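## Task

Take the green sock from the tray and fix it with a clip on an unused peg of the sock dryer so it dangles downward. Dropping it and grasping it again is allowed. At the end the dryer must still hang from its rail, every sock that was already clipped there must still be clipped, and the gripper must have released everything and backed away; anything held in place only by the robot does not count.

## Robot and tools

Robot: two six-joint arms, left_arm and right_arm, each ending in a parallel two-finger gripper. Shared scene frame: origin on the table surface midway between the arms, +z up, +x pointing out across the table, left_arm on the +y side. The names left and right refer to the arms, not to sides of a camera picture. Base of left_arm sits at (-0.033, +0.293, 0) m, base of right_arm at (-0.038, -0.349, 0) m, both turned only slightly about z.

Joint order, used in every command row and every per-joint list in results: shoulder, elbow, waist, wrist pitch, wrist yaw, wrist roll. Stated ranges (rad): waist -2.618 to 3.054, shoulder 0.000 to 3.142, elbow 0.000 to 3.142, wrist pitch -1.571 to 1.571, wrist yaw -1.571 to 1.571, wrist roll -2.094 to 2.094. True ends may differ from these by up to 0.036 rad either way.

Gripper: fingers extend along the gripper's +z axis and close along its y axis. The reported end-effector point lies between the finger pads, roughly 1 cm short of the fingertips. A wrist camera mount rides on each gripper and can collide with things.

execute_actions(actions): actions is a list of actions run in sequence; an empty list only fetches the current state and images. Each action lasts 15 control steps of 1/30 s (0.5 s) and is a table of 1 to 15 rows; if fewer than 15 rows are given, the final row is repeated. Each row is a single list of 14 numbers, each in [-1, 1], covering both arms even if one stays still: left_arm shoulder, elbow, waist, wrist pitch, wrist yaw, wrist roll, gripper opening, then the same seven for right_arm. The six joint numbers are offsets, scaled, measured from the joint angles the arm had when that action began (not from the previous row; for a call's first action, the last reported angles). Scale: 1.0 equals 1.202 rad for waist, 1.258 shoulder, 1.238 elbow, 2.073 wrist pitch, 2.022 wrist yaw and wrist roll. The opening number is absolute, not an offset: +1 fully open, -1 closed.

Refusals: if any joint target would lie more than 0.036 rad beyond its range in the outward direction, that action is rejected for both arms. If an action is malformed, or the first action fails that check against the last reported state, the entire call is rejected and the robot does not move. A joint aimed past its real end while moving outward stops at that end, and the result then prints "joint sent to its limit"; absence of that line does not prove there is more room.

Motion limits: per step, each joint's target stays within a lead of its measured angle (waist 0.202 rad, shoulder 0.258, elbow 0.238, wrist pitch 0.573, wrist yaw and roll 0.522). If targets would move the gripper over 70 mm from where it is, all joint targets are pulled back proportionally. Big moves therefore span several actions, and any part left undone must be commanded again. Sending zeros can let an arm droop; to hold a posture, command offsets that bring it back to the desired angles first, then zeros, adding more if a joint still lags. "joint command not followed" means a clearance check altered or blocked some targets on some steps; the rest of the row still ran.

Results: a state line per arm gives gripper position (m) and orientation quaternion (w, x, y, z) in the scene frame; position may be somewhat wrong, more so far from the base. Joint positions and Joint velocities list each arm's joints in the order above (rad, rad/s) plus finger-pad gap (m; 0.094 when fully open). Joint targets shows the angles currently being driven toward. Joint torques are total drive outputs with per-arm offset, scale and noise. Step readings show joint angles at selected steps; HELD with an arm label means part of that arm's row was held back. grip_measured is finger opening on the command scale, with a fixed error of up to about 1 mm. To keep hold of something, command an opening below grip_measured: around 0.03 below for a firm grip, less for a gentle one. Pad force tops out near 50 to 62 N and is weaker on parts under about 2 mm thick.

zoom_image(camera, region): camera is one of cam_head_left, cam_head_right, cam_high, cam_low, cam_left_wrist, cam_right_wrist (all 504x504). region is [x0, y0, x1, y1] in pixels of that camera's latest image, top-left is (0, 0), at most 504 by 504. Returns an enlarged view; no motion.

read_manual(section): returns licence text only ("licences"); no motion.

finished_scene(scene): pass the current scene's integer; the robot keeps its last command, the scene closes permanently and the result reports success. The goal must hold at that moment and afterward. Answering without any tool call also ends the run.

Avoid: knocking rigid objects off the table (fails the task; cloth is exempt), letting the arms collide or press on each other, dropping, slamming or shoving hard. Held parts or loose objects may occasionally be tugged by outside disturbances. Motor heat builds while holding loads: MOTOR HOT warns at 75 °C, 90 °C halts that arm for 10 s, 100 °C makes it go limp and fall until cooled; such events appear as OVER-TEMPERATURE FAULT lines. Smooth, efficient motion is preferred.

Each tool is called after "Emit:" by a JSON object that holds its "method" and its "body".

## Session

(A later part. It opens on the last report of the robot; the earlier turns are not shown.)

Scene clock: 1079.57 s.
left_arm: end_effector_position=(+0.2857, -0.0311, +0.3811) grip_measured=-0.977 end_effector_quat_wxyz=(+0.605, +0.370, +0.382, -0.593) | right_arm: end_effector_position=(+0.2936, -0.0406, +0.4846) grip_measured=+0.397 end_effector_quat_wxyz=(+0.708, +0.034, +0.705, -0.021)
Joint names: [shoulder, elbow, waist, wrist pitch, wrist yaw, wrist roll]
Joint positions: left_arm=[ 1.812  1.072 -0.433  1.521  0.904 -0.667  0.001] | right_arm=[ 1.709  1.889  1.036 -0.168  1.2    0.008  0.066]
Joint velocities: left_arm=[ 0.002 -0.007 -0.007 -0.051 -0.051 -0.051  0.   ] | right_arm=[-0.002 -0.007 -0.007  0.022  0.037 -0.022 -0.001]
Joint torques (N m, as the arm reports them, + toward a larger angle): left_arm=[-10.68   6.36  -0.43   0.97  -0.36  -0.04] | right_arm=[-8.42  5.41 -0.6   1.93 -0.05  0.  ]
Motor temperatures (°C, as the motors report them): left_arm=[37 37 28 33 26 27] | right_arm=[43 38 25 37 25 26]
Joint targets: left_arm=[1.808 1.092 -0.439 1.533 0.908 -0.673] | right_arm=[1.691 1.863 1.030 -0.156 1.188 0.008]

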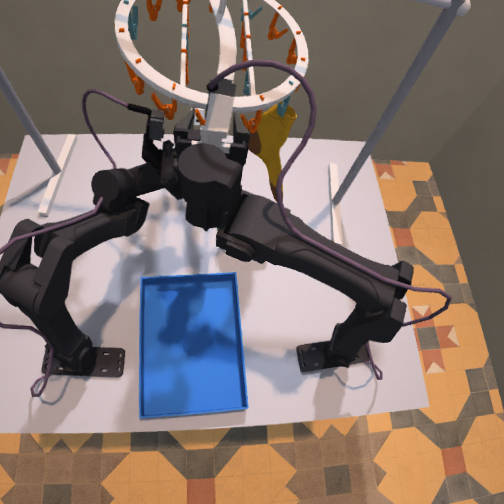

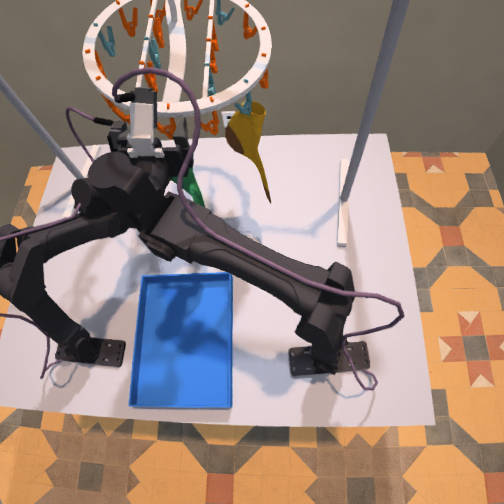

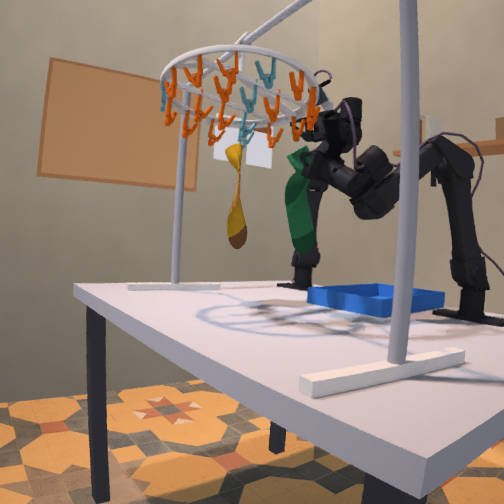

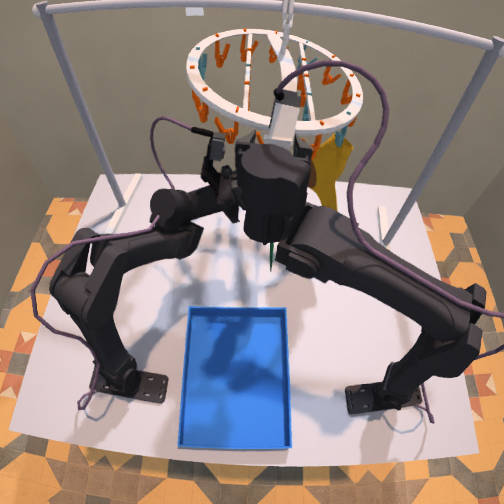

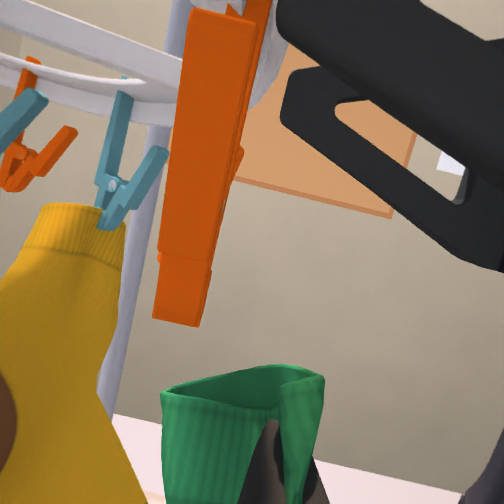

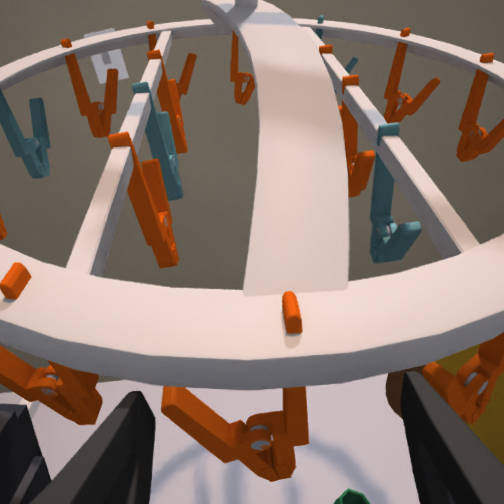

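Emit:
{"method": "execute_actions", "body": {"actions": [[[-0.003,0.016,-0.005,0.006,0.002,-0.003,-1,-0.01,-0.012,-0.005,0.006,-0.016,0,0.4],[-0.003,0.016,-0.005,0.006,0.002,-0.003,-1,-0.008,-0.008,-0.005,0.006,-0.026,0,0.4],[-0.003,0.016,-0.005,0.006,0.002,-0.003,-1,-0.008,-0.008,-0.01,0.006,-0.036,0,0.4],[-0.003,0.016,-0.005,0.006,0.002,-0.003,-1,-0.008,-0.008,-0.016,0.006,-0.046,0,0.4],[-0.003,0.016,-0.005,0.006,0.002,-0.003,-1,-0.008,-0.008,-0.022,0.006,-0.056,0,0.4],[-0.003,0.016,-0.005,0.006,0.002,-0.003,-1,-0.008,-0.008,-0.028,0.006,-0.066,0,0.4],[-0.003,0.016,-0.005,0.006,0.002,-0.003,-1,-0.008,-0.008,-0.035,0.006,-0.075,0,0.4],[-0.003,0.016,-0.005,0.006,0.002,-0.003,-1,-0.008,-0.008,-0.042,0.006,-0.084,0,0.4],[-0.003,0.016,-0.005,0.006,0.002,-0.003,-1,-0.008,-0.008,-0.049,0.006,-0.084,0,0.4],[-0.003,0.016,-0.005,0.006,0.002,-0.003,-1,-0.008,-0.008,-0.056,0.006,-0.084,0,0.4]],[[-0.003,0.016,-0.005,0.006,0.002,-0.003,-1,-0.005,0,-0.005,0.006,-0.005,0,0.3]]]}}

Scene clock: 1147.33 s.
left_arm: end_effector_position=(+0.2855, -0.0312, +0.3809) grip_measured=-0.977 end_effector_quat_wxyz=(+0.605, +0.370, +0.382, -0.593) | right_arm: end_effector_position=(+0.3137, -0.0368, +0.4849) grip_measured=+0.303 end_effector_quat_wxyz=(+0.709, +0.007, +0.705, +0.007)
Joint names: [shoulder, elbow, waist, wrist pitch, wrist yaw, wrist roll]
Joint positions: left_arm=[ 1.812  1.072 -0.433  1.521  0.906 -0.667  0.001] | right_arm=[ 1.709  1.889  0.974 -0.168  1.06   0.008  0.061]
Joint velocities: left_arm=[-0.012 -0.002 -0.017  0.037  0.007  0.051 -0.   ] | right_arm=[ 0.007  0.002 -0.002  0.022  0.022 -0.051  0.001]
Joint torques (N m, as the arm reports them, + toward a larger angle): left_arm=[-10.7    6.37  -0.39   0.95  -0.37  -0.04] | right_arm=[-7.62  7.55 -0.56  2.02 -0.03  0.  ]
Motor temperatures (°C, as the motors report them): left_arm=[38 38 28 32 26 27] | right_arm=[44 37 25 38 25 26]
Joint targets: left_arm=[1.808 1.092 -0.439 1.533 0.909 -0.673] | right_arm=[1.702 1.889 0.968 -0.156 1.051 0.008]
Step readings (joint positions; steps 1 to 15: 1st action; 16 to 30: 2nd action):
0: left_arm=[1.812 1.072 -0.433 1.521 0.904 -0.667] | right_arm=[1.709 1.889 1.036 -0.168 1.200 0.008]
1: left_arm=[1.812 1.072 -0.433 1.521 0.904 -0.667] | right_arm=[1.709 1.889 1.036 -0.168 1.197 0.008]
2: left_arm=[1.812 1.072 -0.433 1.521 0.905 -0.667] | right_arm=[1.709 1.889 1.036 -0.168 1.191 0.008]
4: left_arm=[1.812 1.072 -0.433 1.521 0.905 -0.667] | right_arm=[1.709 1.889 1.035 -0.168 1.171 0.008]
8: left_arm=[1.812 1.072 -0.433 1.521 0.905 -0.667] | right_arm=[1.709 1.889 1.015 -0.168 1.111 0.008]
15: left_arm=[1.812 1.072 -0.433 1.521 0.905 -0.667] | right_arm=[1.709 1.889 0.974 -0.168 1.061 0.008]
16: left_arm=[1.812 1.072 -0.433 1.521 0.905 -0.667] | right_arm=[1.709 1.889 0.974 -0.168 1.060 0.008]
17: left_arm=[1.812 1.072 -0.433 1.521 0.906 -0.667] | right_arm=[1.709 1.889 0.974 -0.168 1.060 0.008]
19: left_arm=[1.812 1.072 -0.433 1.521 0.906 -0.667] | right_arm=[1.709 1.889 0.974 -0.168 1.060 0.008]
23: left_arm=[1.812 1.072 -0.433 1.521 0.906 -0.667] | right_arm=[1.709 1.889 0.974 -0.168 1.060 0.008]
30: Joint positions above

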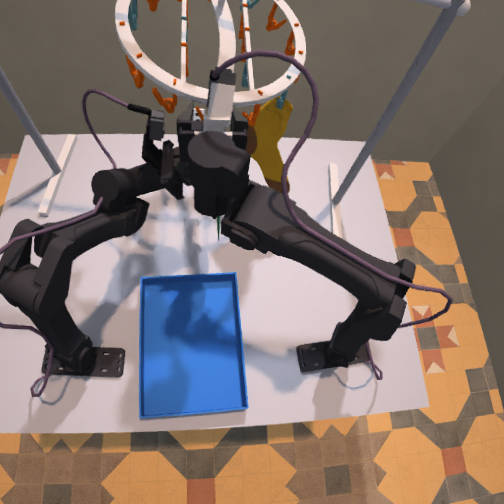

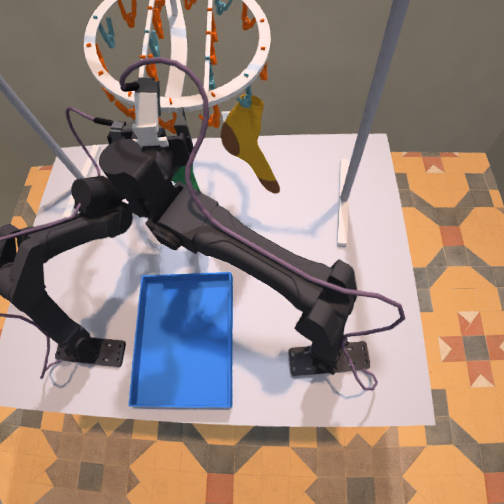

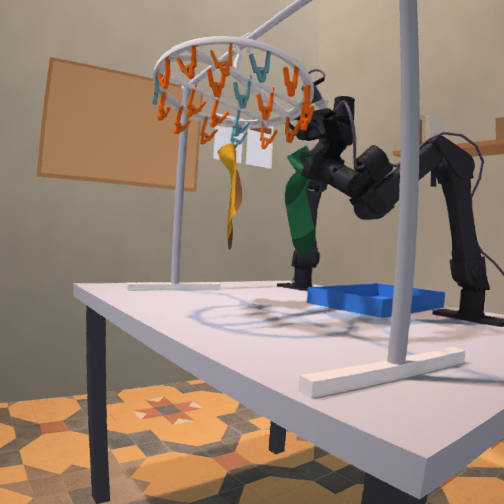

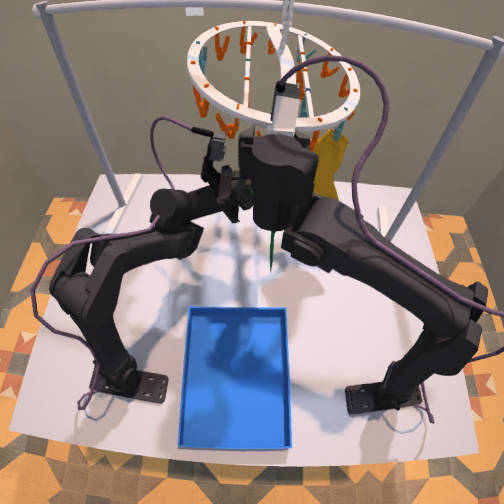

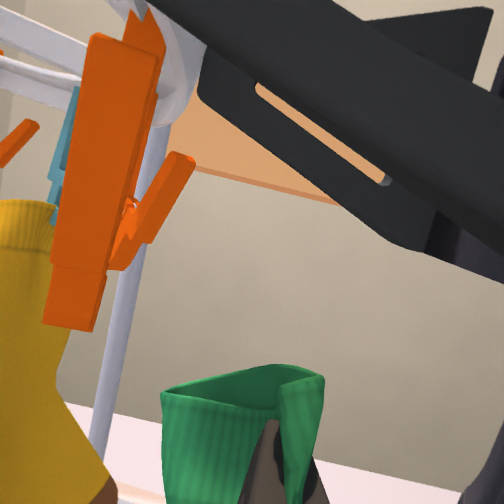

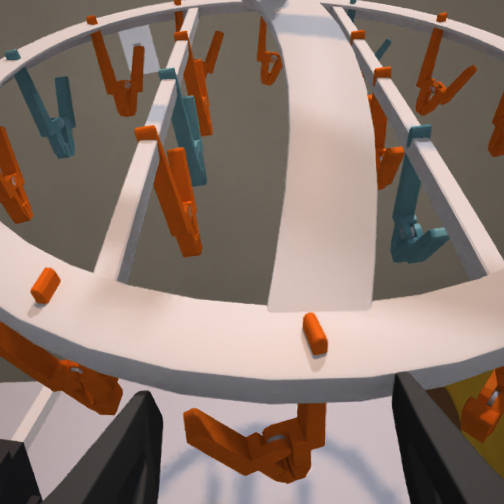

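Emit:
{"method": "execute_actions", "body": {"actions": [[[-0.003,0.016,-0.005,0.006,0.002,-0.003,-1,-0.005,-0.015,-0.005,0.006,-0.004,0,0.3],[-0.003,0.016,-0.005,0.006,0.002,-0.003,-1,-0.005,-0.024,-0.005,0.006,-0.004,0,0.3],[-0.003,0.016,-0.005,0.006,0.002,-0.003,-1,-0.005,-0.029,-0.005,0.006,-0.004,0,0.3],[-0.003,0.016,-0.005,0.006,0.002,-0.003,-1,-0.005,-0.034,-0.005,0.006,-0.004,0,0.3],[-0.003,0.016,-0.005,0.006,0.002,-0.003,-1,-0.005,-0.038,-0.005,0.006,-0.004,0,0.3],[-0.003,0.016,-0.005,0.006,0.002,-0.003,-1,-0.005,-0.042,-0.005,0.006,-0.004,0,0.3],[-0.003,0.016,-0.005,0.006,0.002,-0.003,-1,-0.005,-0.046,-0.005,0.006,-0.004,0,0.3]],[[-0.003,0.016,-0.005,0.006,0.002,-0.003,-1,-0.005,-0.008,-0.005,0.006,-0.004,0,0.3]]]}}

Scene clock: 1209.77 s.
left_arm: end_effector_position=(+0.2853, -0.0312, +0.3808) grip_measured=-0.977 end_effector_quat_wxyz=(+0.604, +0.371, +0.382, -0.593) | right_arm: end_effector_position=(+0.3156, -0.0335, +0.4703) grip_measured=+0.303 end_effector_quat_wxyz=(+0.703, -0.004, +0.711, -0.004)
Joint names: [shoulder, elbow, waist, wrist pitch, wrist yaw, wrist roll]
Joint positions: left_arm=[ 1.812  1.072 -0.433  1.521  0.907 -0.667  0.001] | right_arm=[ 1.709  1.849  0.974 -0.164  1.06   0.008  0.061]
Joint velocities: left_arm=[ 0.012 -0.002  0.012  0.095 -0.066  0.022  0.   ] | right_arm=[-0.017 -0.002  0.007  0.007 -0.007 -0.051 -0.   ]
Joint torques (N m, as the arm reports them, + toward a larger angle): left_arm=[-10.64   6.36  -0.41   0.95  -0.38  -0.03] | right_arm=[-7.68  6.85 -0.57  2.03 -0.01  0.  ]
Motor temperatures (°C, as the motors report them): left_arm=[38 38 28 32 26 27] | right_arm=[43 37 25 40 25 26]
Joint targets: left_arm=[1.808 1.092 -0.439 1.533 0.911 -0.673] | right_arm=[1.702 1.840 0.968 -0.152 1.052 0.008]
Step readings (joint positions; steps 1 to 15: 1st action; 16 to 30: 2nd action):
0: left_arm=[1.812 1.072 -0.433 1.521 0.906 -0.667] | right_arm=[1.709 1.889 0.974 -0.168 1.060 0.008]
1: left_arm=[1.812 1.072 -0.433 1.521 0.906 -0.667] | right_arm=[1.709 1.889 0.974 -0.168 1.060 0.008]
2: left_arm=[1.812 1.072 -0.433 1.521 0.906 -0.667] | right_arm=[1.709 1.889 0.974 -0.168 1.060 0.008]
4: left_arm=[1.812 1.072 -0.433 1.521 0.906 -0.667] | right_arm=[1.709 1.883 0.974 -0.165 1.060 0.008]
8: left_arm=[1.812 1.072 -0.433 1.521 0.907 -0.667] | right_arm=[1.709 1.859 0.974 -0.164 1.060 0.008]
15: left_arm=[1.812 1.072 -0.433 1.521 0.907 -0.667] | right_arm=[1.709 1.849 0.974 -0.164 1.060 0.008]
16: left_arm=[1.812 1.072 -0.433 1.521 0.907 -0.667] | right_arm=[1.709 1.849 0.974 -0.164 1.060 0.008]
17: left_arm=[1.812 1.072 -0.433 1.521 0.907 -0.667] | right_arm=[1.709 1.849 0.974 -0.164 1.060 0.008]
19: left_arm=[1.812 1.072 -0.433 1.521 0.907 -0.667] | right_arm=[1.709 1.849 0.974 -0.164 1.060 0.008]
23: left_arm=[1.812 1.072 -0.433 1.521 0.907 -0.667] | right_arm=[1.709 1.849 0.974 -0.164 1.060 0.008]
30: Joint positions above

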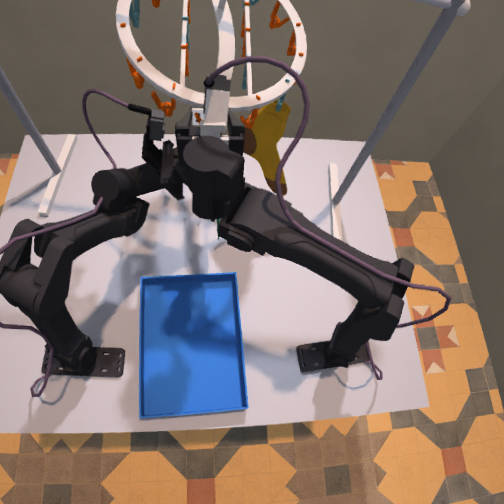

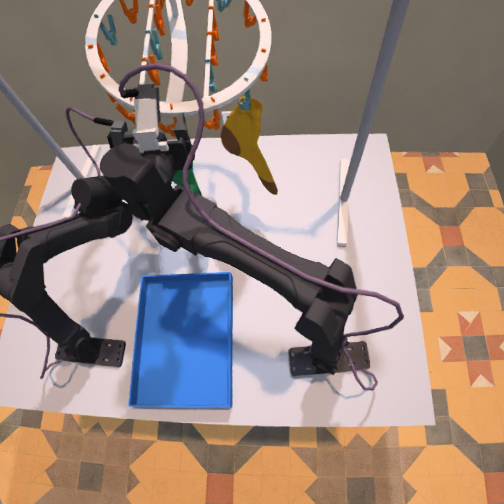

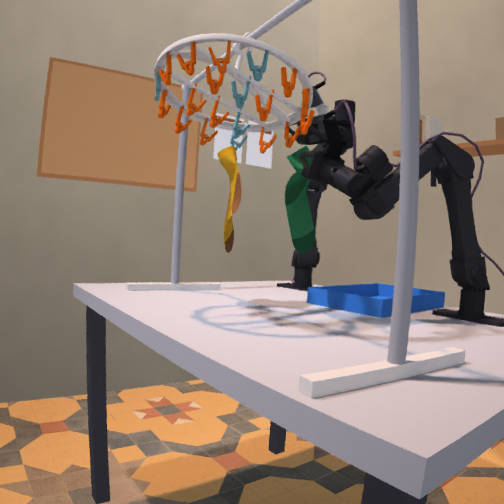

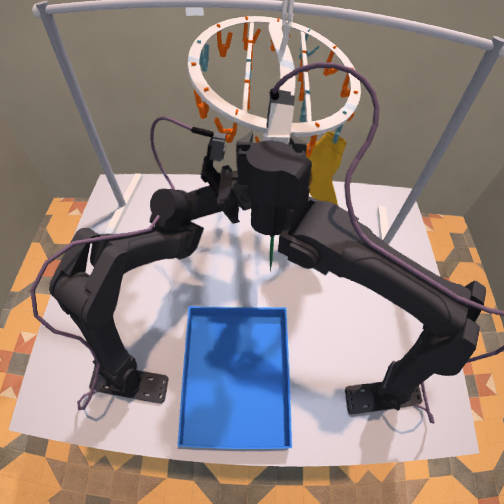

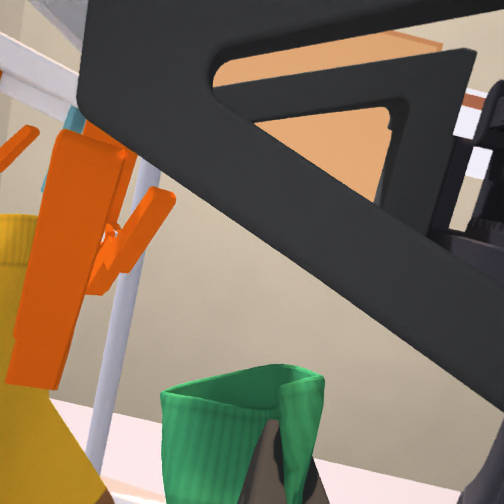

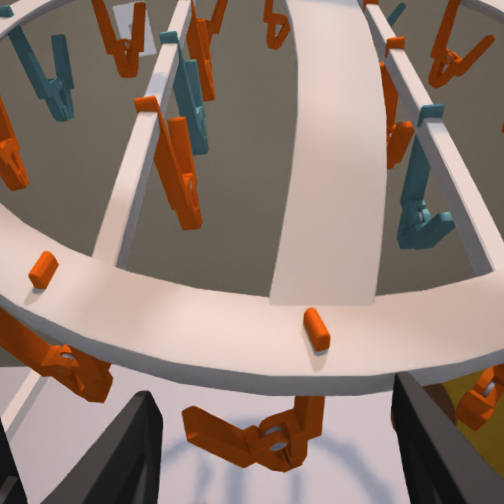

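Emit:
{"method": "execute_actions", "body": {"actions": [[[-0.003,0.016,-0.005,0.006,0.002,-0.003,-1,-0.005,-0.007,0.008,0.006,0.008,0,0.3],[-0.003,0.016,-0.005,0.006,0.002,-0.003,-1,-0.005,-0.007,0.012,0.006,0.014,0,0.3],[-0.003,0.016,-0.005,0.006,0.002,-0.003,-1,-0.005,-0.007,0.016,0.006,0.02,0,0.3],[-0.003,0.016,-0.005,0.006,0.002,-0.003,-1,-0.005,-0.007,0.021,0.006,0.026,0,0.3],[-0.003,0.016,-0.005,0.006,0.002,-0.003,-1,-0.005,-0.007,0.025,0.006,0.032,0,0.32],[-0.003,0.016,-0.005,0.006,0.002,-0.003,-1,-0.005,-0.007,0.03,0.006,0.038,0,0.34],[-0.003,0.016,-0.005,0.006,0.002,-0.003,-1,-0.005,-0.007,0.034,0.006,0.044,0,0.36],[-0.003,0.016,-0.005,0.006,0.002,-0.003,-1,-0.005,-0.007,0.039,0.006,0.05,0,0.38],[-0.003,0.016,-0.005,0.006,0.002,-0.003,-1,-0.005,-0.007,0.043,0.006,0.056,0,0.4],[-0.003,0.016,-0.005,0.006,0.002,-0.003,-1,-0.005,-0.007,0.048,0.006,0.062,0,0.4],[-0.003,0.016,-0.005,0.006,0.002,-0.003,-1,-0.005,-0.007,0.052,0.006,0.068,0,0.4],[-0.003,0.016,-0.005,0.006,0.002,-0.003,-1,-0.005,-0.007,0.057,0.006,0.073,0,0.4]],[[-0.003,0.016,-0.005,0.006,0.002,-0.003,-1,-0.005,-0.005,0.005,0.006,0.005,0,0.4]]]}}

Scene clock: 1256.87 s.
left_arm: end_effector_position=(+0.2851, -0.0313, +0.3806) grip_measured=-0.977 end_effector_quat_wxyz=(+0.604, +0.372, +0.382, -0.593) | right_arm: end_effector_position=(+0.2953, -0.0321, +0.4708) grip_measured=+0.397 end_effector_quat_wxyz=(+0.704, +0.014, +0.710, -0.022)
Joint names: [shoulder, elbow, waist, wrist pitch, wrist yaw, wrist roll]
Joint positions: left_arm=[ 1.812  1.072 -0.433  1.521  0.909 -0.667  0.001] | right_arm=[ 1.709  1.849  1.037 -0.163  1.173  0.008  0.066]
Joint velocities: left_arm=[-0.012  0.022 -0.012  0.037 -0.037 -0.007 -0.002] | right_arm=[-0.002  0.007 -0.002 -0.007 -0.007 -0.022  0.001]
Joint torques (N m, as the arm reports them, + toward a larger angle): left_arm=[-10.61   6.34  -0.41   0.97  -0.35  -0.04] | right_arm=[-7.67  7.07  0.49  1.96  0.13  0.  ]
Motor temperatures (°C, as the motors report them): left_arm=[38 38 28 32 26 27] | right_arm=[43 37 25 40 25 26]
Joint targets: left_arm=[1.808 1.092 -0.439 1.533 0.912 -0.673] | right_arm=[1.702 1.843 1.042 -0.151 1.181 0.008]
Step readings (joint positions; steps 1 to 15: 1st action; 16 to 30: 2nd action):
0: left_arm=[1.812 1.072 -0.433 1.521 0.907 -0.667] | right_arm=[1.709 1.849 0.974 -0.164 1.060 0.008]
1: left_arm=[1.812 1.072 -0.433 1.521 0.908 -0.667] | right_arm=[1.709 1.849 0.974 -0.164 1.060 0.008]
2: left_arm=[1.812 1.072 -0.433 1.521 0.908 -0.667] | right_arm=[1.709 1.849 0.975 -0.164 1.063 0.008]
4: left_arm=[1.812 1.072 -0.433 1.521 0.908 -0.667] | right_arm=[1.709 1.849 0.979 -0.164 1.074 0.008]
8: left_arm=[1.812 1.072 -0.433 1.521 0.908 -0.667] | right_arm=[1.709 1.849 1.001 -0.163 1.108 0.008]
15: left_arm=[1.812 1.072 -0.433 1.521 0.908 -0.667] | right_arm=[1.709 1.849 1.036 -0.163 1.171 0.008]
16: left_arm=[1.812 1.072 -0.433 1.521 0.908 -0.667] | right_arm=[1.709 1.849 1.037 -0.163 1.173 0.008]
17: left_arm=[1.812 1.072 -0.433 1.521 0.909 -0.667] | right_arm=[1.709 1.849 1.037 -0.163 1.173 0.008]
19: left_arm=[1.812 1.072 -0.433 1.521 0.909 -0.667] | right_arm=[1.709 1.849 1.037 -0.163 1.173 0.008]
23: left_arm=[1.812 1.072 -0.433 1.521 0.909 -0.667] | right_arm=[1.709 1.849 1.037 -0.163 1.173 0.008]
30: Joint positions above

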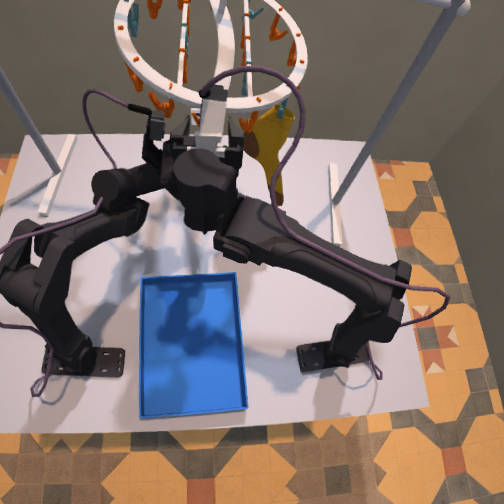

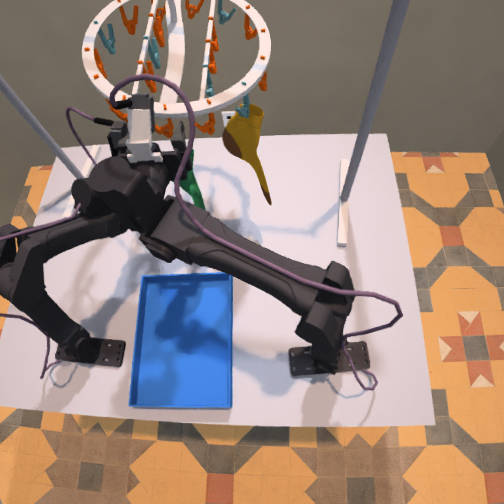

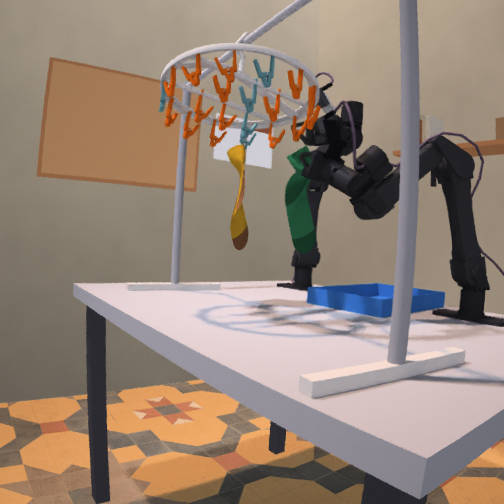

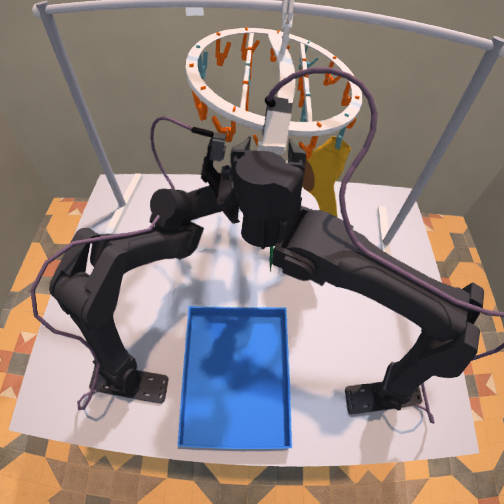

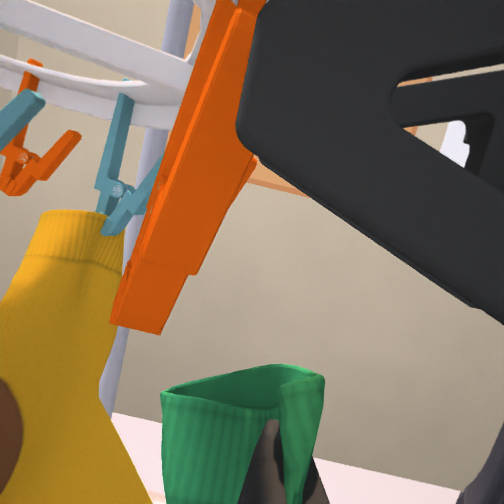

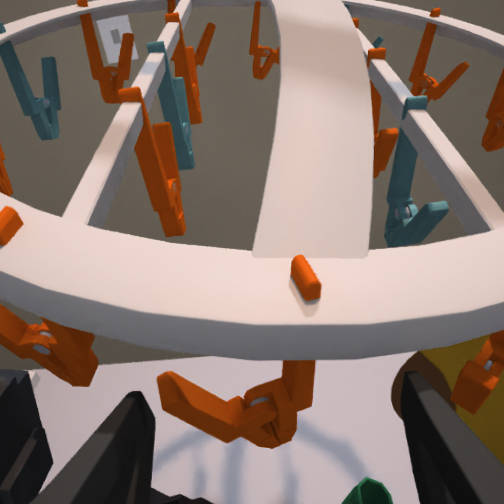

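Emit:
{"method": "execute_actions", "body": {"actions": [[[-0.003,0.016,-0.005,0.006,0.002,-0.003,-1,-0.005,-0.005,-0.004,0.006,-0.012,0,0.4],[-0.003,0.016,-0.005,0.006,0.002,-0.003,-1,-0.005,-0.005,-0.008,0.006,-0.022,0,0.4],[-0.003,0.016,-0.005,0.006,0.002,-0.003,-1,-0.005,-0.005,-0.013,0.006,-0.031,0,0.4],[-0.003,0.016,-0.005,0.006,0.002,-0.003,-1,-0.005,-0.005,-0.018,0.006,-0.039,0,0.4],[-0.003,0.016,-0.005,0.006,0.002,-0.003,-1,-0.005,-0.005,-0.023,0.006,-0.047,0,0.4],[-0.003,0.016,-0.005,0.006,0.002,-0.003,-1,-0.005,-0.005,-0.028,0.006,-0.054,0,0.4],[-0.003,0.016,-0.005,0.006,0.002,-0.003,-1,-0.005,-0.005,-0.033,0.006,-0.061,0,0.4],[-0.003,0.016,-0.005,0.006,0.002,-0.003,-1,-0.005,-0.005,-0.038,0.006,-0.067,0,0.4],[-0.003,0.016,-0.005,0.006,0.002,-0.003,-1,-0.005,-0.005,-0.043,0.006,-0.073,0,0.4],[-0.003,0.016,-0.005,0.006,0.002,-0.003,-1,-0.005,-0.005,-0.048,0.006,-0.078,0,0.4],[-0.003,0.016,-0.005,0.006,0.002,-0.003,-1,-0.005,-0.005,-0.053,0.006,-0.078,0,0.4],[-0.003,0.016,-0.005,0.006,0.002,-0.003,-1,-0.005,-0.005,-0.058,0.006,-0.078,0,0.4]],[[-0.003,0.016,-0.005,0.006,0.002,-0.003,-1,-0.005,-0.005,-0.005,0.006,-0.005,0,0.3]]]}}

Scene clock: 1268.93 s.
left_arm: end_effector_position=(+0.2848, -0.0314, +0.3805) grip_measured=-0.977 end_effector_quat_wxyz=(+0.604, +0.372, +0.382, -0.593) | right_arm: end_effector_position=(+0.3162, -0.0310, +0.4705) grip_measured=+0.303 end_effector_quat_wxyz=(+0.703, -0.009, +0.711, +0.002)
Joint names: [shoulder, elbow, waist, wrist pitch, wrist yaw, wrist roll]
Joint positions: left_arm=[ 1.812  1.072 -0.433  1.521  0.911 -0.667  0.001] | right_arm=[ 1.709  1.849  0.972 -0.162  1.042  0.008  0.061]
Joint velocities: left_arm=[-0.007  0.007  0.007  0.007 -0.037 -0.022 -0.001] | right_arm=[-0.017 -0.012  0.017  0.007  0.022 -0.007 -0.001]
Joint torques (N m, as the arm reports them, + toward a larger angle): left_arm=[-10.64   6.37  -0.44   0.95  -0.37  -0.04] | right_arm=[-7.75  7.2  -0.41  2.04 -0.02  0.  ]
Motor temperatures (°C, as the motors report them): left_arm=[39 38 28 32 26 27] | right_arm=[43 37 25 40 25 26]
Joint targets: left_arm=[1.808 1.092 -0.439 1.533 0.914 -0.673] | right_arm=[1.702 1.843 0.968 -0.150 1.033 0.008]
Step readings (joint positions; steps 1 to 15: 1st action; 16 to 30: 2nd action):
0: left_arm=[1.812 1.072 -0.433 1.521 0.909 -0.667] | right_arm=[1.709 1.849 1.037 -0.163 1.173 0.008]
1: left_arm=[1.812 1.072 -0.433 1.521 0.909 -0.667] | right_arm=[1.709 1.849 1.037 -0.163 1.171 0.008]
2: left_arm=[1.812 1.072 -0.433 1.521 0.909 -0.667] | right_arm=[1.709 1.849 1.037 -0.163 1.167 0.008]
4: left_arm=[1.812 1.072 -0.433 1.521 0.910 -0.667] | right_arm=[1.709 1.849 1.034 -0.163 1.149 0.008]
8: left_arm=[1.812 1.072 -0.433 1.521 0.910 -0.667] | right_arm=[1.709 1.849 1.014 -0.162 1.100 0.008]
15: left_arm=[1.812 1.072 -0.433 1.521 0.910 -0.667] | right_arm=[1.709 1.849 0.974 -0.162 1.043 0.008]
16: left_arm=[1.812 1.072 -0.433 1.521 0.910 -0.667] | right_arm=[1.709 1.849 0.973 -0.162 1.042 0.008]
17: left_arm=[1.812 1.072 -0.433 1.521 0.910 -0.667] | right_arm=[1.709 1.849 0.972 -0.162 1.042 0.008]
19: left_arm=[1.812 1.072 -0.433 1.521 0.911 -0.667] | right_arm=[1.709 1.849 0.972 -0.162 1.042 0.008]
23: left_arm=[1.812 1.072 -0.433 1.521 0.911 -0.667] | right_arm=[1.709 1.849 0.972 -0.162 1.042 0.008]
30: Joint positions above

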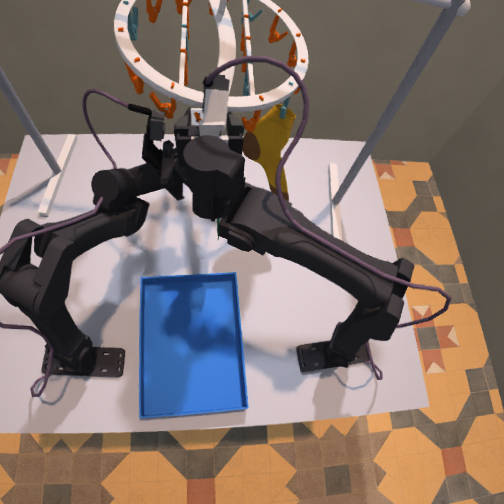

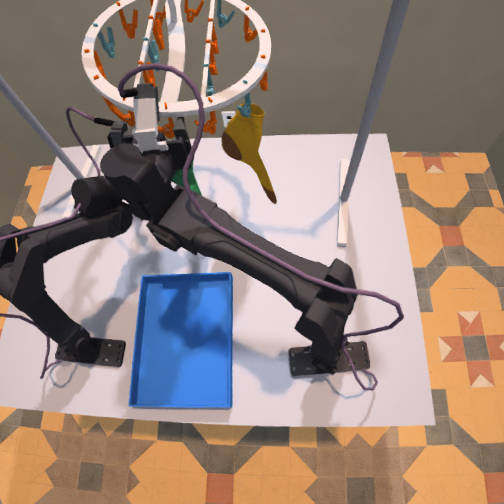

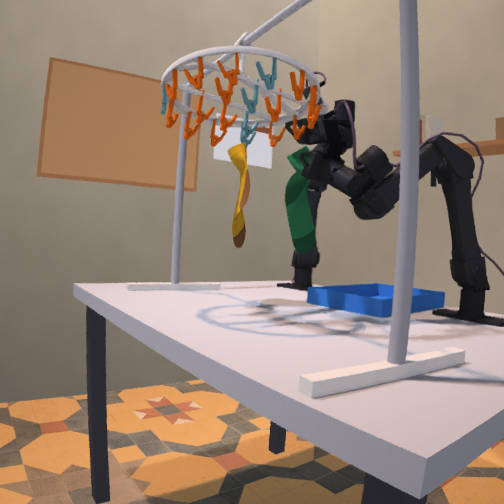

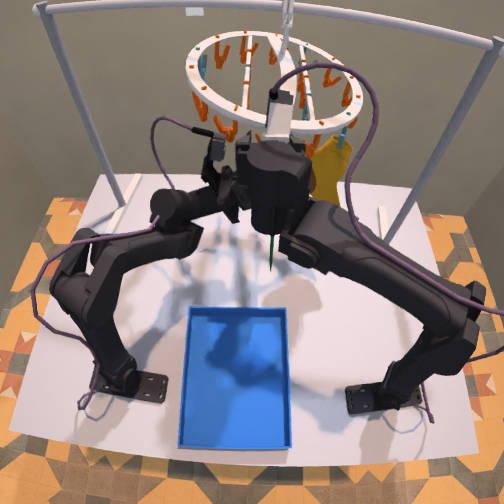

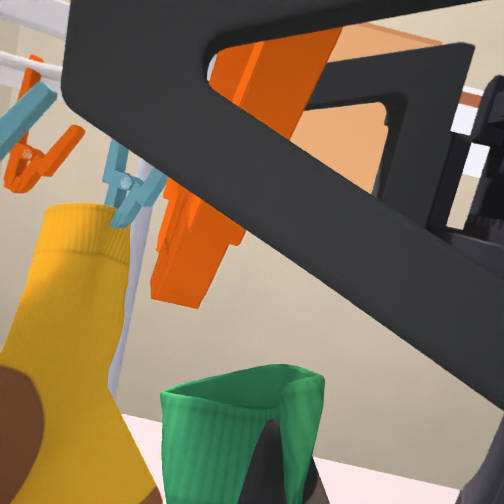

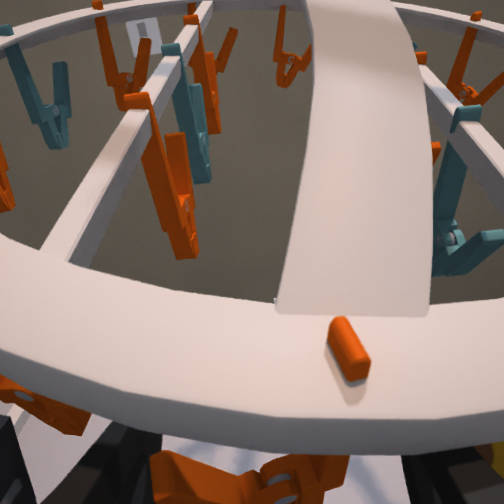

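Emit:
{"method": "zoom_image", "body": {"camera": "cam_left_wrist", "region": [60, 0, 400, 340]}}

Emit:
{"method": "zoom_image", "body": {"camera": "cam_low", "region": [250, 60, 370, 180]}}

Region (60, 0, 400, 340) of cam_left_wrist's 504x504 image, scaled by 1.482, with more detail than that image has.

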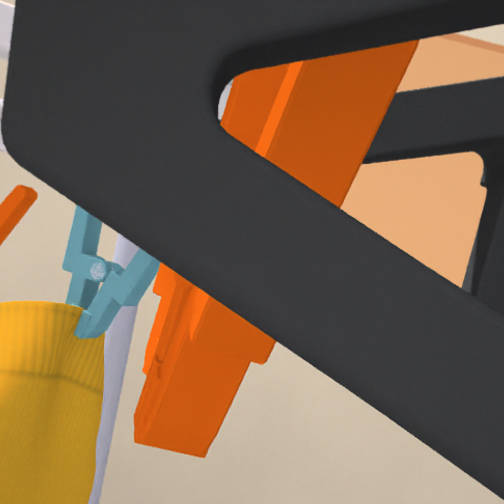

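Region (250, 60, 370, 180) of cam_low's 504x504 image, scaled by 4.200, with more detail than that image has.

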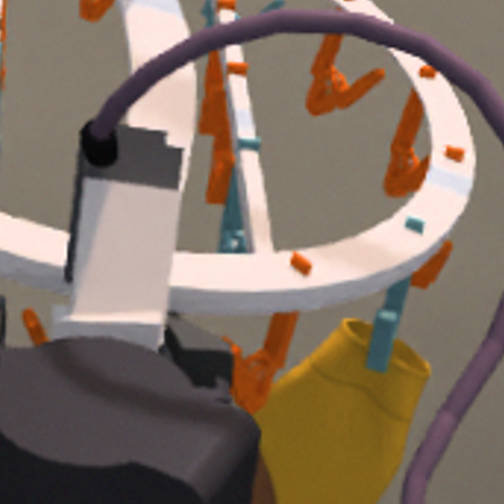

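Emit:
{"method": "execute_actions", "body": {"actions": [[[-0.003,0.016,-0.005,0.006,0.002,-0.003,-1,-0.005,-0.005,0.008,0.006,0.005,0,0.3],[-0.003,0.016,-0.005,0.006,0.002,-0.003,-1,-0.005,-0.005,0.013,0.006,0.008,0,0.3],[-0.003,0.016,-0.005,0.006,0.002,-0.003,-1,-0.005,-0.005,0.018,0.006,0.011,0,0.3],[-0.003,0.016,-0.005,0.006,0.002,-0.003,-1,-0.005,-0.005,0.023,0.006,0.014,0,0.3],[-0.003,0.016,-0.005,0.006,0.002,-0.003,-1,-0.005,-0.005,0.028,0.006,0.017,0,0.3],[-0.003,0.016,-0.005,0.006,0.002,-0.003,-1,-0.005,-0.005,0.033,0.006,0.02,0,0.3],[-0.003,0.016,-0.005,0.006,0.002,-0.003,-1,-0.005,-0.005,0.037,0.006,0.022,0,0.3],[-0.003,0.016,-0.005,0.006,0.002,-0.003,-1,-0.005,-0.005,0.037,0.006,0.022,0,0.3],[-0.003,0.016,-0.005,0.006,0.002,-0.003,-1,-0.005,-0.005,0.037,0.006,0.022,0,0.25],[-0.003,0.016,-0.005,0.006,0.002,-0.003,-1,-0.005,-0.005,0.037,0.006,0.022,0,0.2],[-0.003,0.016,-0.005,0.006,0.002,-0.003,-1,-0.005,-0.005,0.037,0.006,0.022,0,0.15],[-0.003,0.016,-0.005,0.006,0.002,-0.003,-1,-0.005,-0.005,0.037,0.006,0.022,0,0.1],[-0.003,0.016,-0.005,0.006,0.002,-0.003,-1,-0.005,-0.005,0.037,0.006,0.022,0,0.05],[-0.003,0.016,-0.005,0.006,0.002,-0.003,-1,-0.005,-0.005,0.037,0.006,0.022,0,0.0]],[[-0.003,0.016,-0.005,0.006,0.002,-0.003,-1,-0.005,-0.005,0.004,0.006,0.003,0,-0.04],[-0.003,0.016,-0.005,0.006,0.002,-0.003,-1,-0.005,-0.005,0.004,0.006,0.003,0,-0.08],[-0.003,0.016,-0.005,0.006,0.002,-0.003,-1,-0.005,-0.005,0.004,0.006,0.003,0,-0.12],[-0.003,0.016,-0.005,0.006,0.002,-0.003,-1,-0.005,-0.005,0.004,0.006,0.003,0,-0.16],[-0.003,0.016,-0.005,0.006,0.002,-0.003,-1,-0.005,-0.005,0.004,0.006,0.003,0,-0.2],[-0.003,0.016,-0.005,0.006,0.002,-0.003,-1,-0.005,-0.005,0.004,0.006,0.003,0,-0.23],[-0.003,0.016,-0.005,0.006,0.002,-0.003,-1,-0.005,-0.005,0.004,0.006,0.003,0,-0.26],[-0.003,0.016,-0.005,0.006,0.002,-0.003,-1,-0.005,-0.005,0.004,0.006,0.003,0,-0.29],[-0.003,0.016,-0.005,0.006,0.002,-0.003,-1,-0.005,-0.005,0.004,0.006,0.003,0,-0.32],[-0.003,0.016,-0.005,0.006,0.002,-0.003,-1,-0.005,-0.005,0.004,0.006,0.003,0,-0.35],[-0.003,0.016,-0.005,0.006,0.002,-0.003,-1,-0.005,-0.005,0.004,0.006,0.003,0,-0.38],[-0.003,0.016,-0.005,0.006,0.002,-0.003,-1,-0.005,-0.005,0.004,0.006,0.003,0,-0.41],[-0.003,0.016,-0.005,0.006,0.002,-0.003,-1,-0.005,-0.005,0.004,0.006,0.003,0,-0.44]]]}}

Scene clock: 1354.03 s.
left_arm: end_effector_position=(+0.2846, -0.0315, +0.3803) grip_measured=-0.977 end_effector_quat_wxyz=(+0.603, +0.373, +0.382, -0.593) | right_arm: end_effector_position=(+0.3033, -0.0222, +0.4711) grip_measured=-0.424 end_effector_quat_wxyz=(+0.704, -0.012, +0.710, +0.007)
Joint names: [shoulder, elbow, waist, wrist pitch, wrist yaw, wrist roll]
Joint positions: left_arm=[ 1.812  1.072 -0.433  1.521  0.912 -0.667  0.001] | right_arm=[ 1.709  1.849  1.013 -0.159  1.072  0.008  0.027]
Joint velocities: left_arm=[ 0.007  0.002  0.002  0.022  0.007 -0.081  0.   ] | right_arm=[ 0.002 -0.002 -0.012 -0.022  0.007  0.007 -0.001]
Joint torques (N m, as the arm reports them, + toward a larger angle): left_arm=[-10.69   6.33  -0.44   0.95  -0.36  -0.03] | right_arm=[-7.73  7.13  0.48  1.99  0.12  0.  ]
Motor temperatures (°C, as the motors report them): left_arm=[39 38 28 31 26 27] | right_arm=[43 36 25 41 25 26]
Joint targets: left_arm=[1.808 1.092 -0.439 1.533 0.916 -0.673] | right_arm=[1.702 1.843 1.018 -0.150 1.078 0.008]
Step readings (joint positions; steps 1 to 15: 1st action; 16 to 30: 2nd action):
0: left_arm=[1.812 1.072 -0.433 1.521 0.911 -0.667] | right_arm=[1.709 1.849 0.972 -0.162 1.042 0.008]
1: left_arm=[1.812 1.072 -0.433 1.521 0.911 -0.667] | right_arm=[1.709 1.849 0.972 -0.162 1.042 0.008]
2: left_arm=[1.812 1.072 -0.433 1.521 0.911 -0.667] | right_arm=[1.709 1.849 0.973 -0.162 1.042 0.008]
4: left_arm=[1.812 1.072 -0.433 1.521 0.911 -0.667] | right_arm=[1.709 1.849 0.978 -0.162 1.047 0.008]
8: left_arm=[1.812 1.072 -0.433 1.521 0.912 -0.667] | right_arm=[1.709 1.849 1.002 -0.162 1.062 0.008]
15: left_arm=[1.812 1.072 -0.433 1.521 0.912 -0.667] | right_arm=[1.709 1.849 1.013 -0.162 1.071 0.008]
16: left_arm=[1.812 1.072 -0.433 1.521 0.912 -0.667] | right_arm=[1.709 1.849 1.013 -0.162 1.071 0.008]
17: left_arm=[1.812 1.072 -0.433 1.521 0.912 -0.667] | right_arm=[1.709 1.849 1.013 -0.162 1.071 0.008]
19: left_arm=[1.812 1.072 -0.433 1.521 0.912 -0.667] | right_arm=[1.709 1.849 1.013 -0.162 1.071 0.008]
23: left_arm=[1.812 1.072 -0.433 1.521 0.912 -0.667] | right_arm=[1.709 1.849 1.013 -0.161 1.071 0.008]
30: Joint positions above

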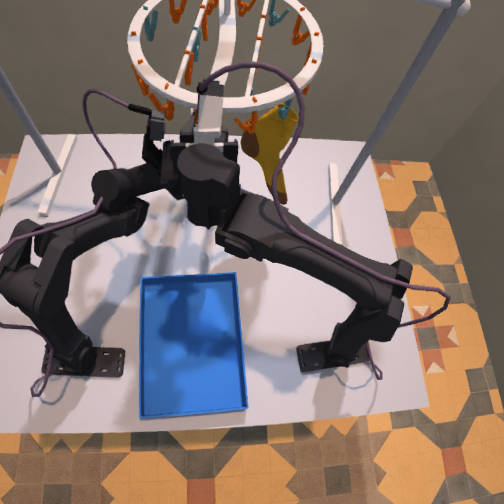

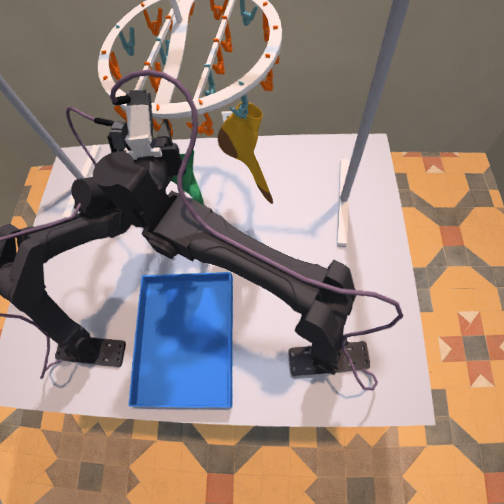

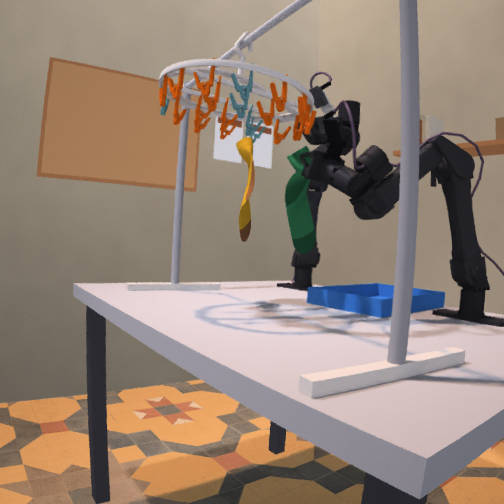

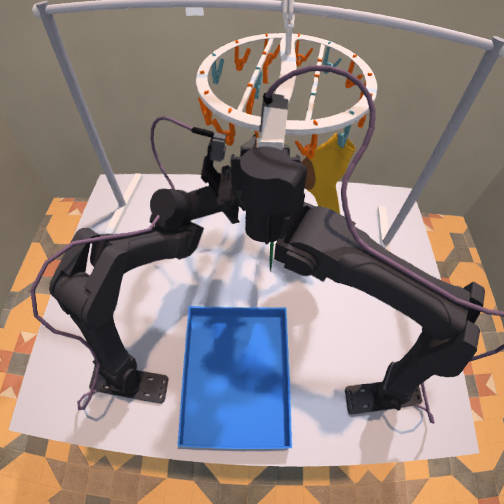

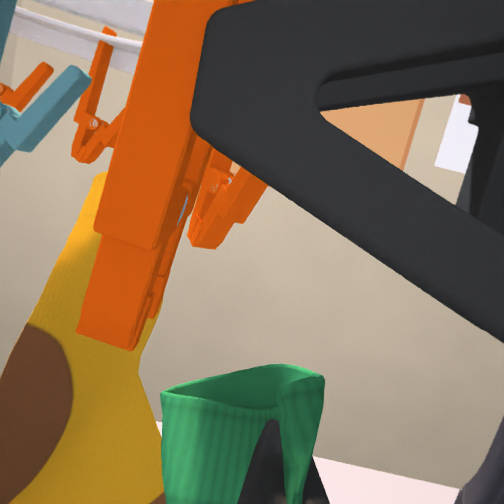

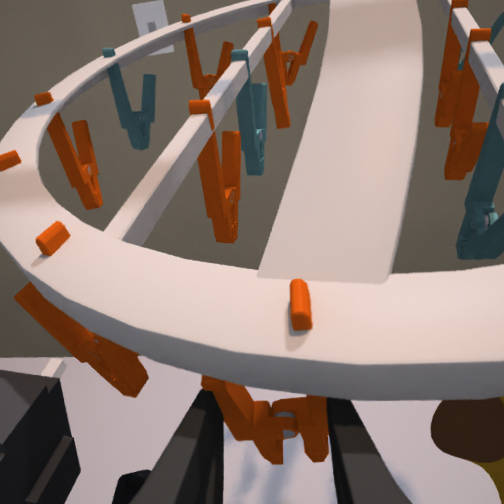

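Emit:
{"method": "execute_actions", "body": {"actions": [[[-0.003,0.016,-0.005,0.006,0.002,-0.003,-1,-0.005,-0.005,0.004,0.004,0.003,0,-0.38],[-0.003,0.016,-0.005,0.006,0.002,-0.003,-1,-0.005,-0.005,0.004,0.004,0.003,0,-0.32],[-0.003,0.016,-0.005,0.006,0.002,-0.003,-1,-0.005,-0.005,0.004,0.004,0.003,0,-0.25],[-0.003,0.016,-0.005,0.006,0.002,-0.003,-1,-0.005,-0.005,0.004,0.004,0.003,0,-0.18],[-0.003,0.016,-0.005,0.006,0.002,-0.003,-1,-0.005,-0.005,0.004,0.004,0.003,0,-0.1],[-0.003,0.016,-0.005,0.006,0.002,-0.003,-1,-0.005,-0.005,0.004,0.004,0.003,0,0.0],[-0.003,0.016,-0.005,0.006,0.002,-0.003,-1,-0.005,-0.005,0.004,0.004,0.003,0,0.1],[-0.003,0.016,-0.005,0.006,0.002,-0.003,-1,-0.005,-0.005,0.004,0.004,0.003,0,0.2],[-0.003,0.016,-0.005,0.006,0.002,-0.003,-1,-0.005,-0.005,0.004,0.004,0.003,0,0.3]]]}}

Scene clock: 1385.57 s.
left_arm: end_effector_position=(+0.2845, -0.0315, +0.3802) grip_measured=-0.977 end_effector_quat_wxyz=(+0.603, +0.373, +0.382, -0.593) | right_arm: end_effector_position=(+0.3033, -0.0222, +0.4713) grip_measured=+0.297 end_effector_quat_wxyz=(+0.704, -0.012, +0.710, +0.007)
Joint names: [shoulder, elbow, waist, wrist pitch, wrist yaw, wrist roll]
Joint positions: left_arm=[ 1.812  1.072 -0.433  1.521  0.914 -0.667  0.001] | right_arm=[ 1.709  1.849  1.013 -0.158  1.072  0.008  0.061]
Joint velocities: left_arm=[ 0.002  0.022 -0.002  0.007  0.037  0.066  0.001] | right_arm=[ 0.012 -0.007 -0.012 -0.037 -0.007  0.022  0.   ]
Joint torques (N m, as the arm reports them, + toward a larger angle): left_arm=[-10.61   6.38  -0.43   0.97  -0.38  -0.03] | right_arm=[-7.73  7.16  0.49  1.98  0.1  -0.01]
Motor temperatures (°C, as the motors report them): left_arm=[39 38 28 31 26 27] | right_arm=[43 36 25 41 25 26]
Joint targets: left_arm=[1.808 1.092 -0.439 1.533 0.917 -0.673] | right_arm=[1.702 1.843 1.018 -0.150 1.078 0.008]
Step readings (joint positions):
0: left_arm=[1.812 1.072 -0.433 1.521 0.912 -0.667] | right_arm=[1.709 1.849 1.013 -0.158 1.072 0.008]
1: left_arm=[1.812 1.072 -0.433 1.521 0.913 -0.667] | right_arm=[1.709 1.849 1.013 -0.158 1.072 0.008]
2: left_arm=[1.812 1.072 -0.433 1.521 0.913 -0.667] | right_arm=[1.709 1.849 1.013 -0.158 1.072 0.008]
4: left_arm=[1.812 1.072 -0.433 1.521 0.913 -0.667] | right_arm=[1.709 1.849 1.013 -0.158 1.071 0.008]
8: left_arm=[1.812 1.072 -0.433 1.521 0.913 -0.667] | right_arm=[1.709 1.849 1.013 -0.158 1.072 0.008]
15: Joint positions above

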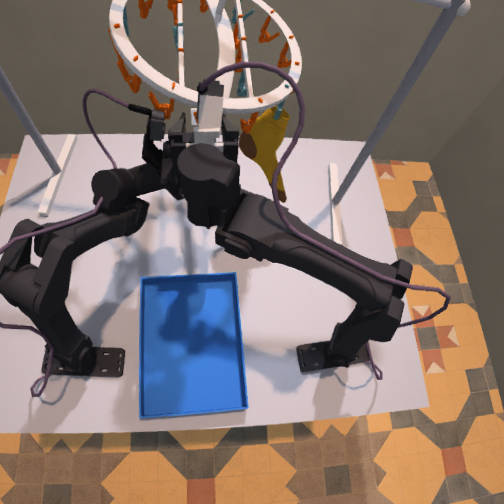

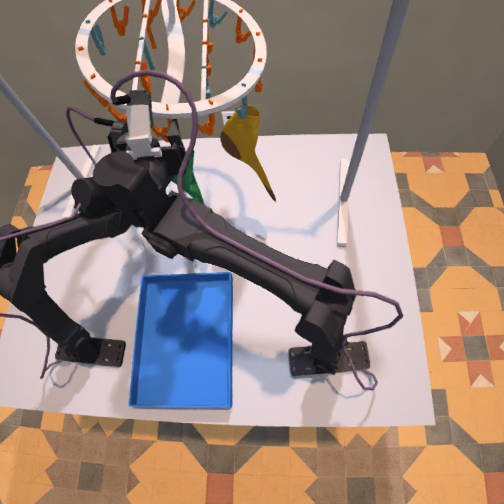

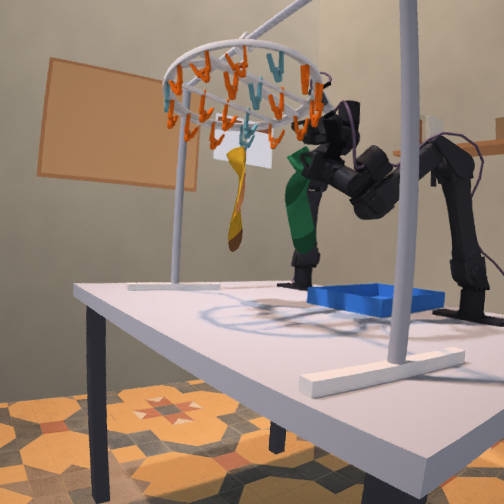

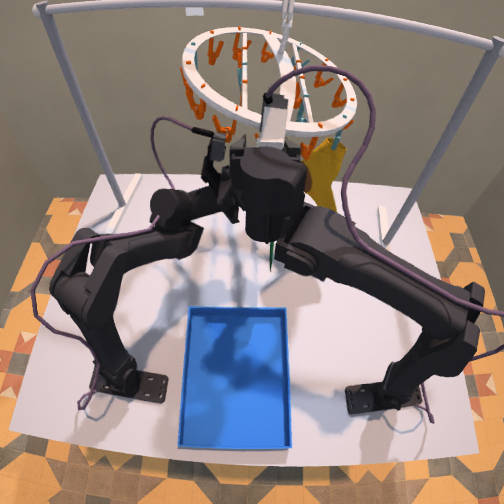

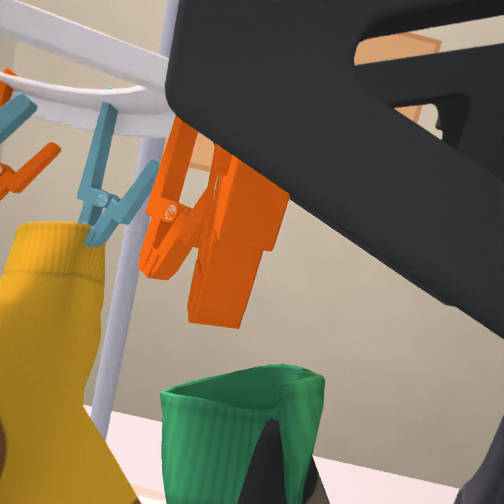

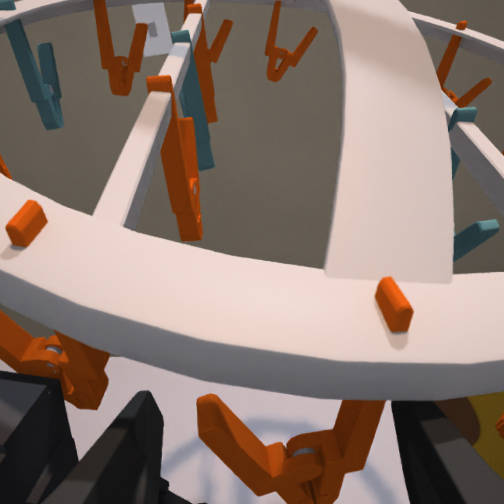

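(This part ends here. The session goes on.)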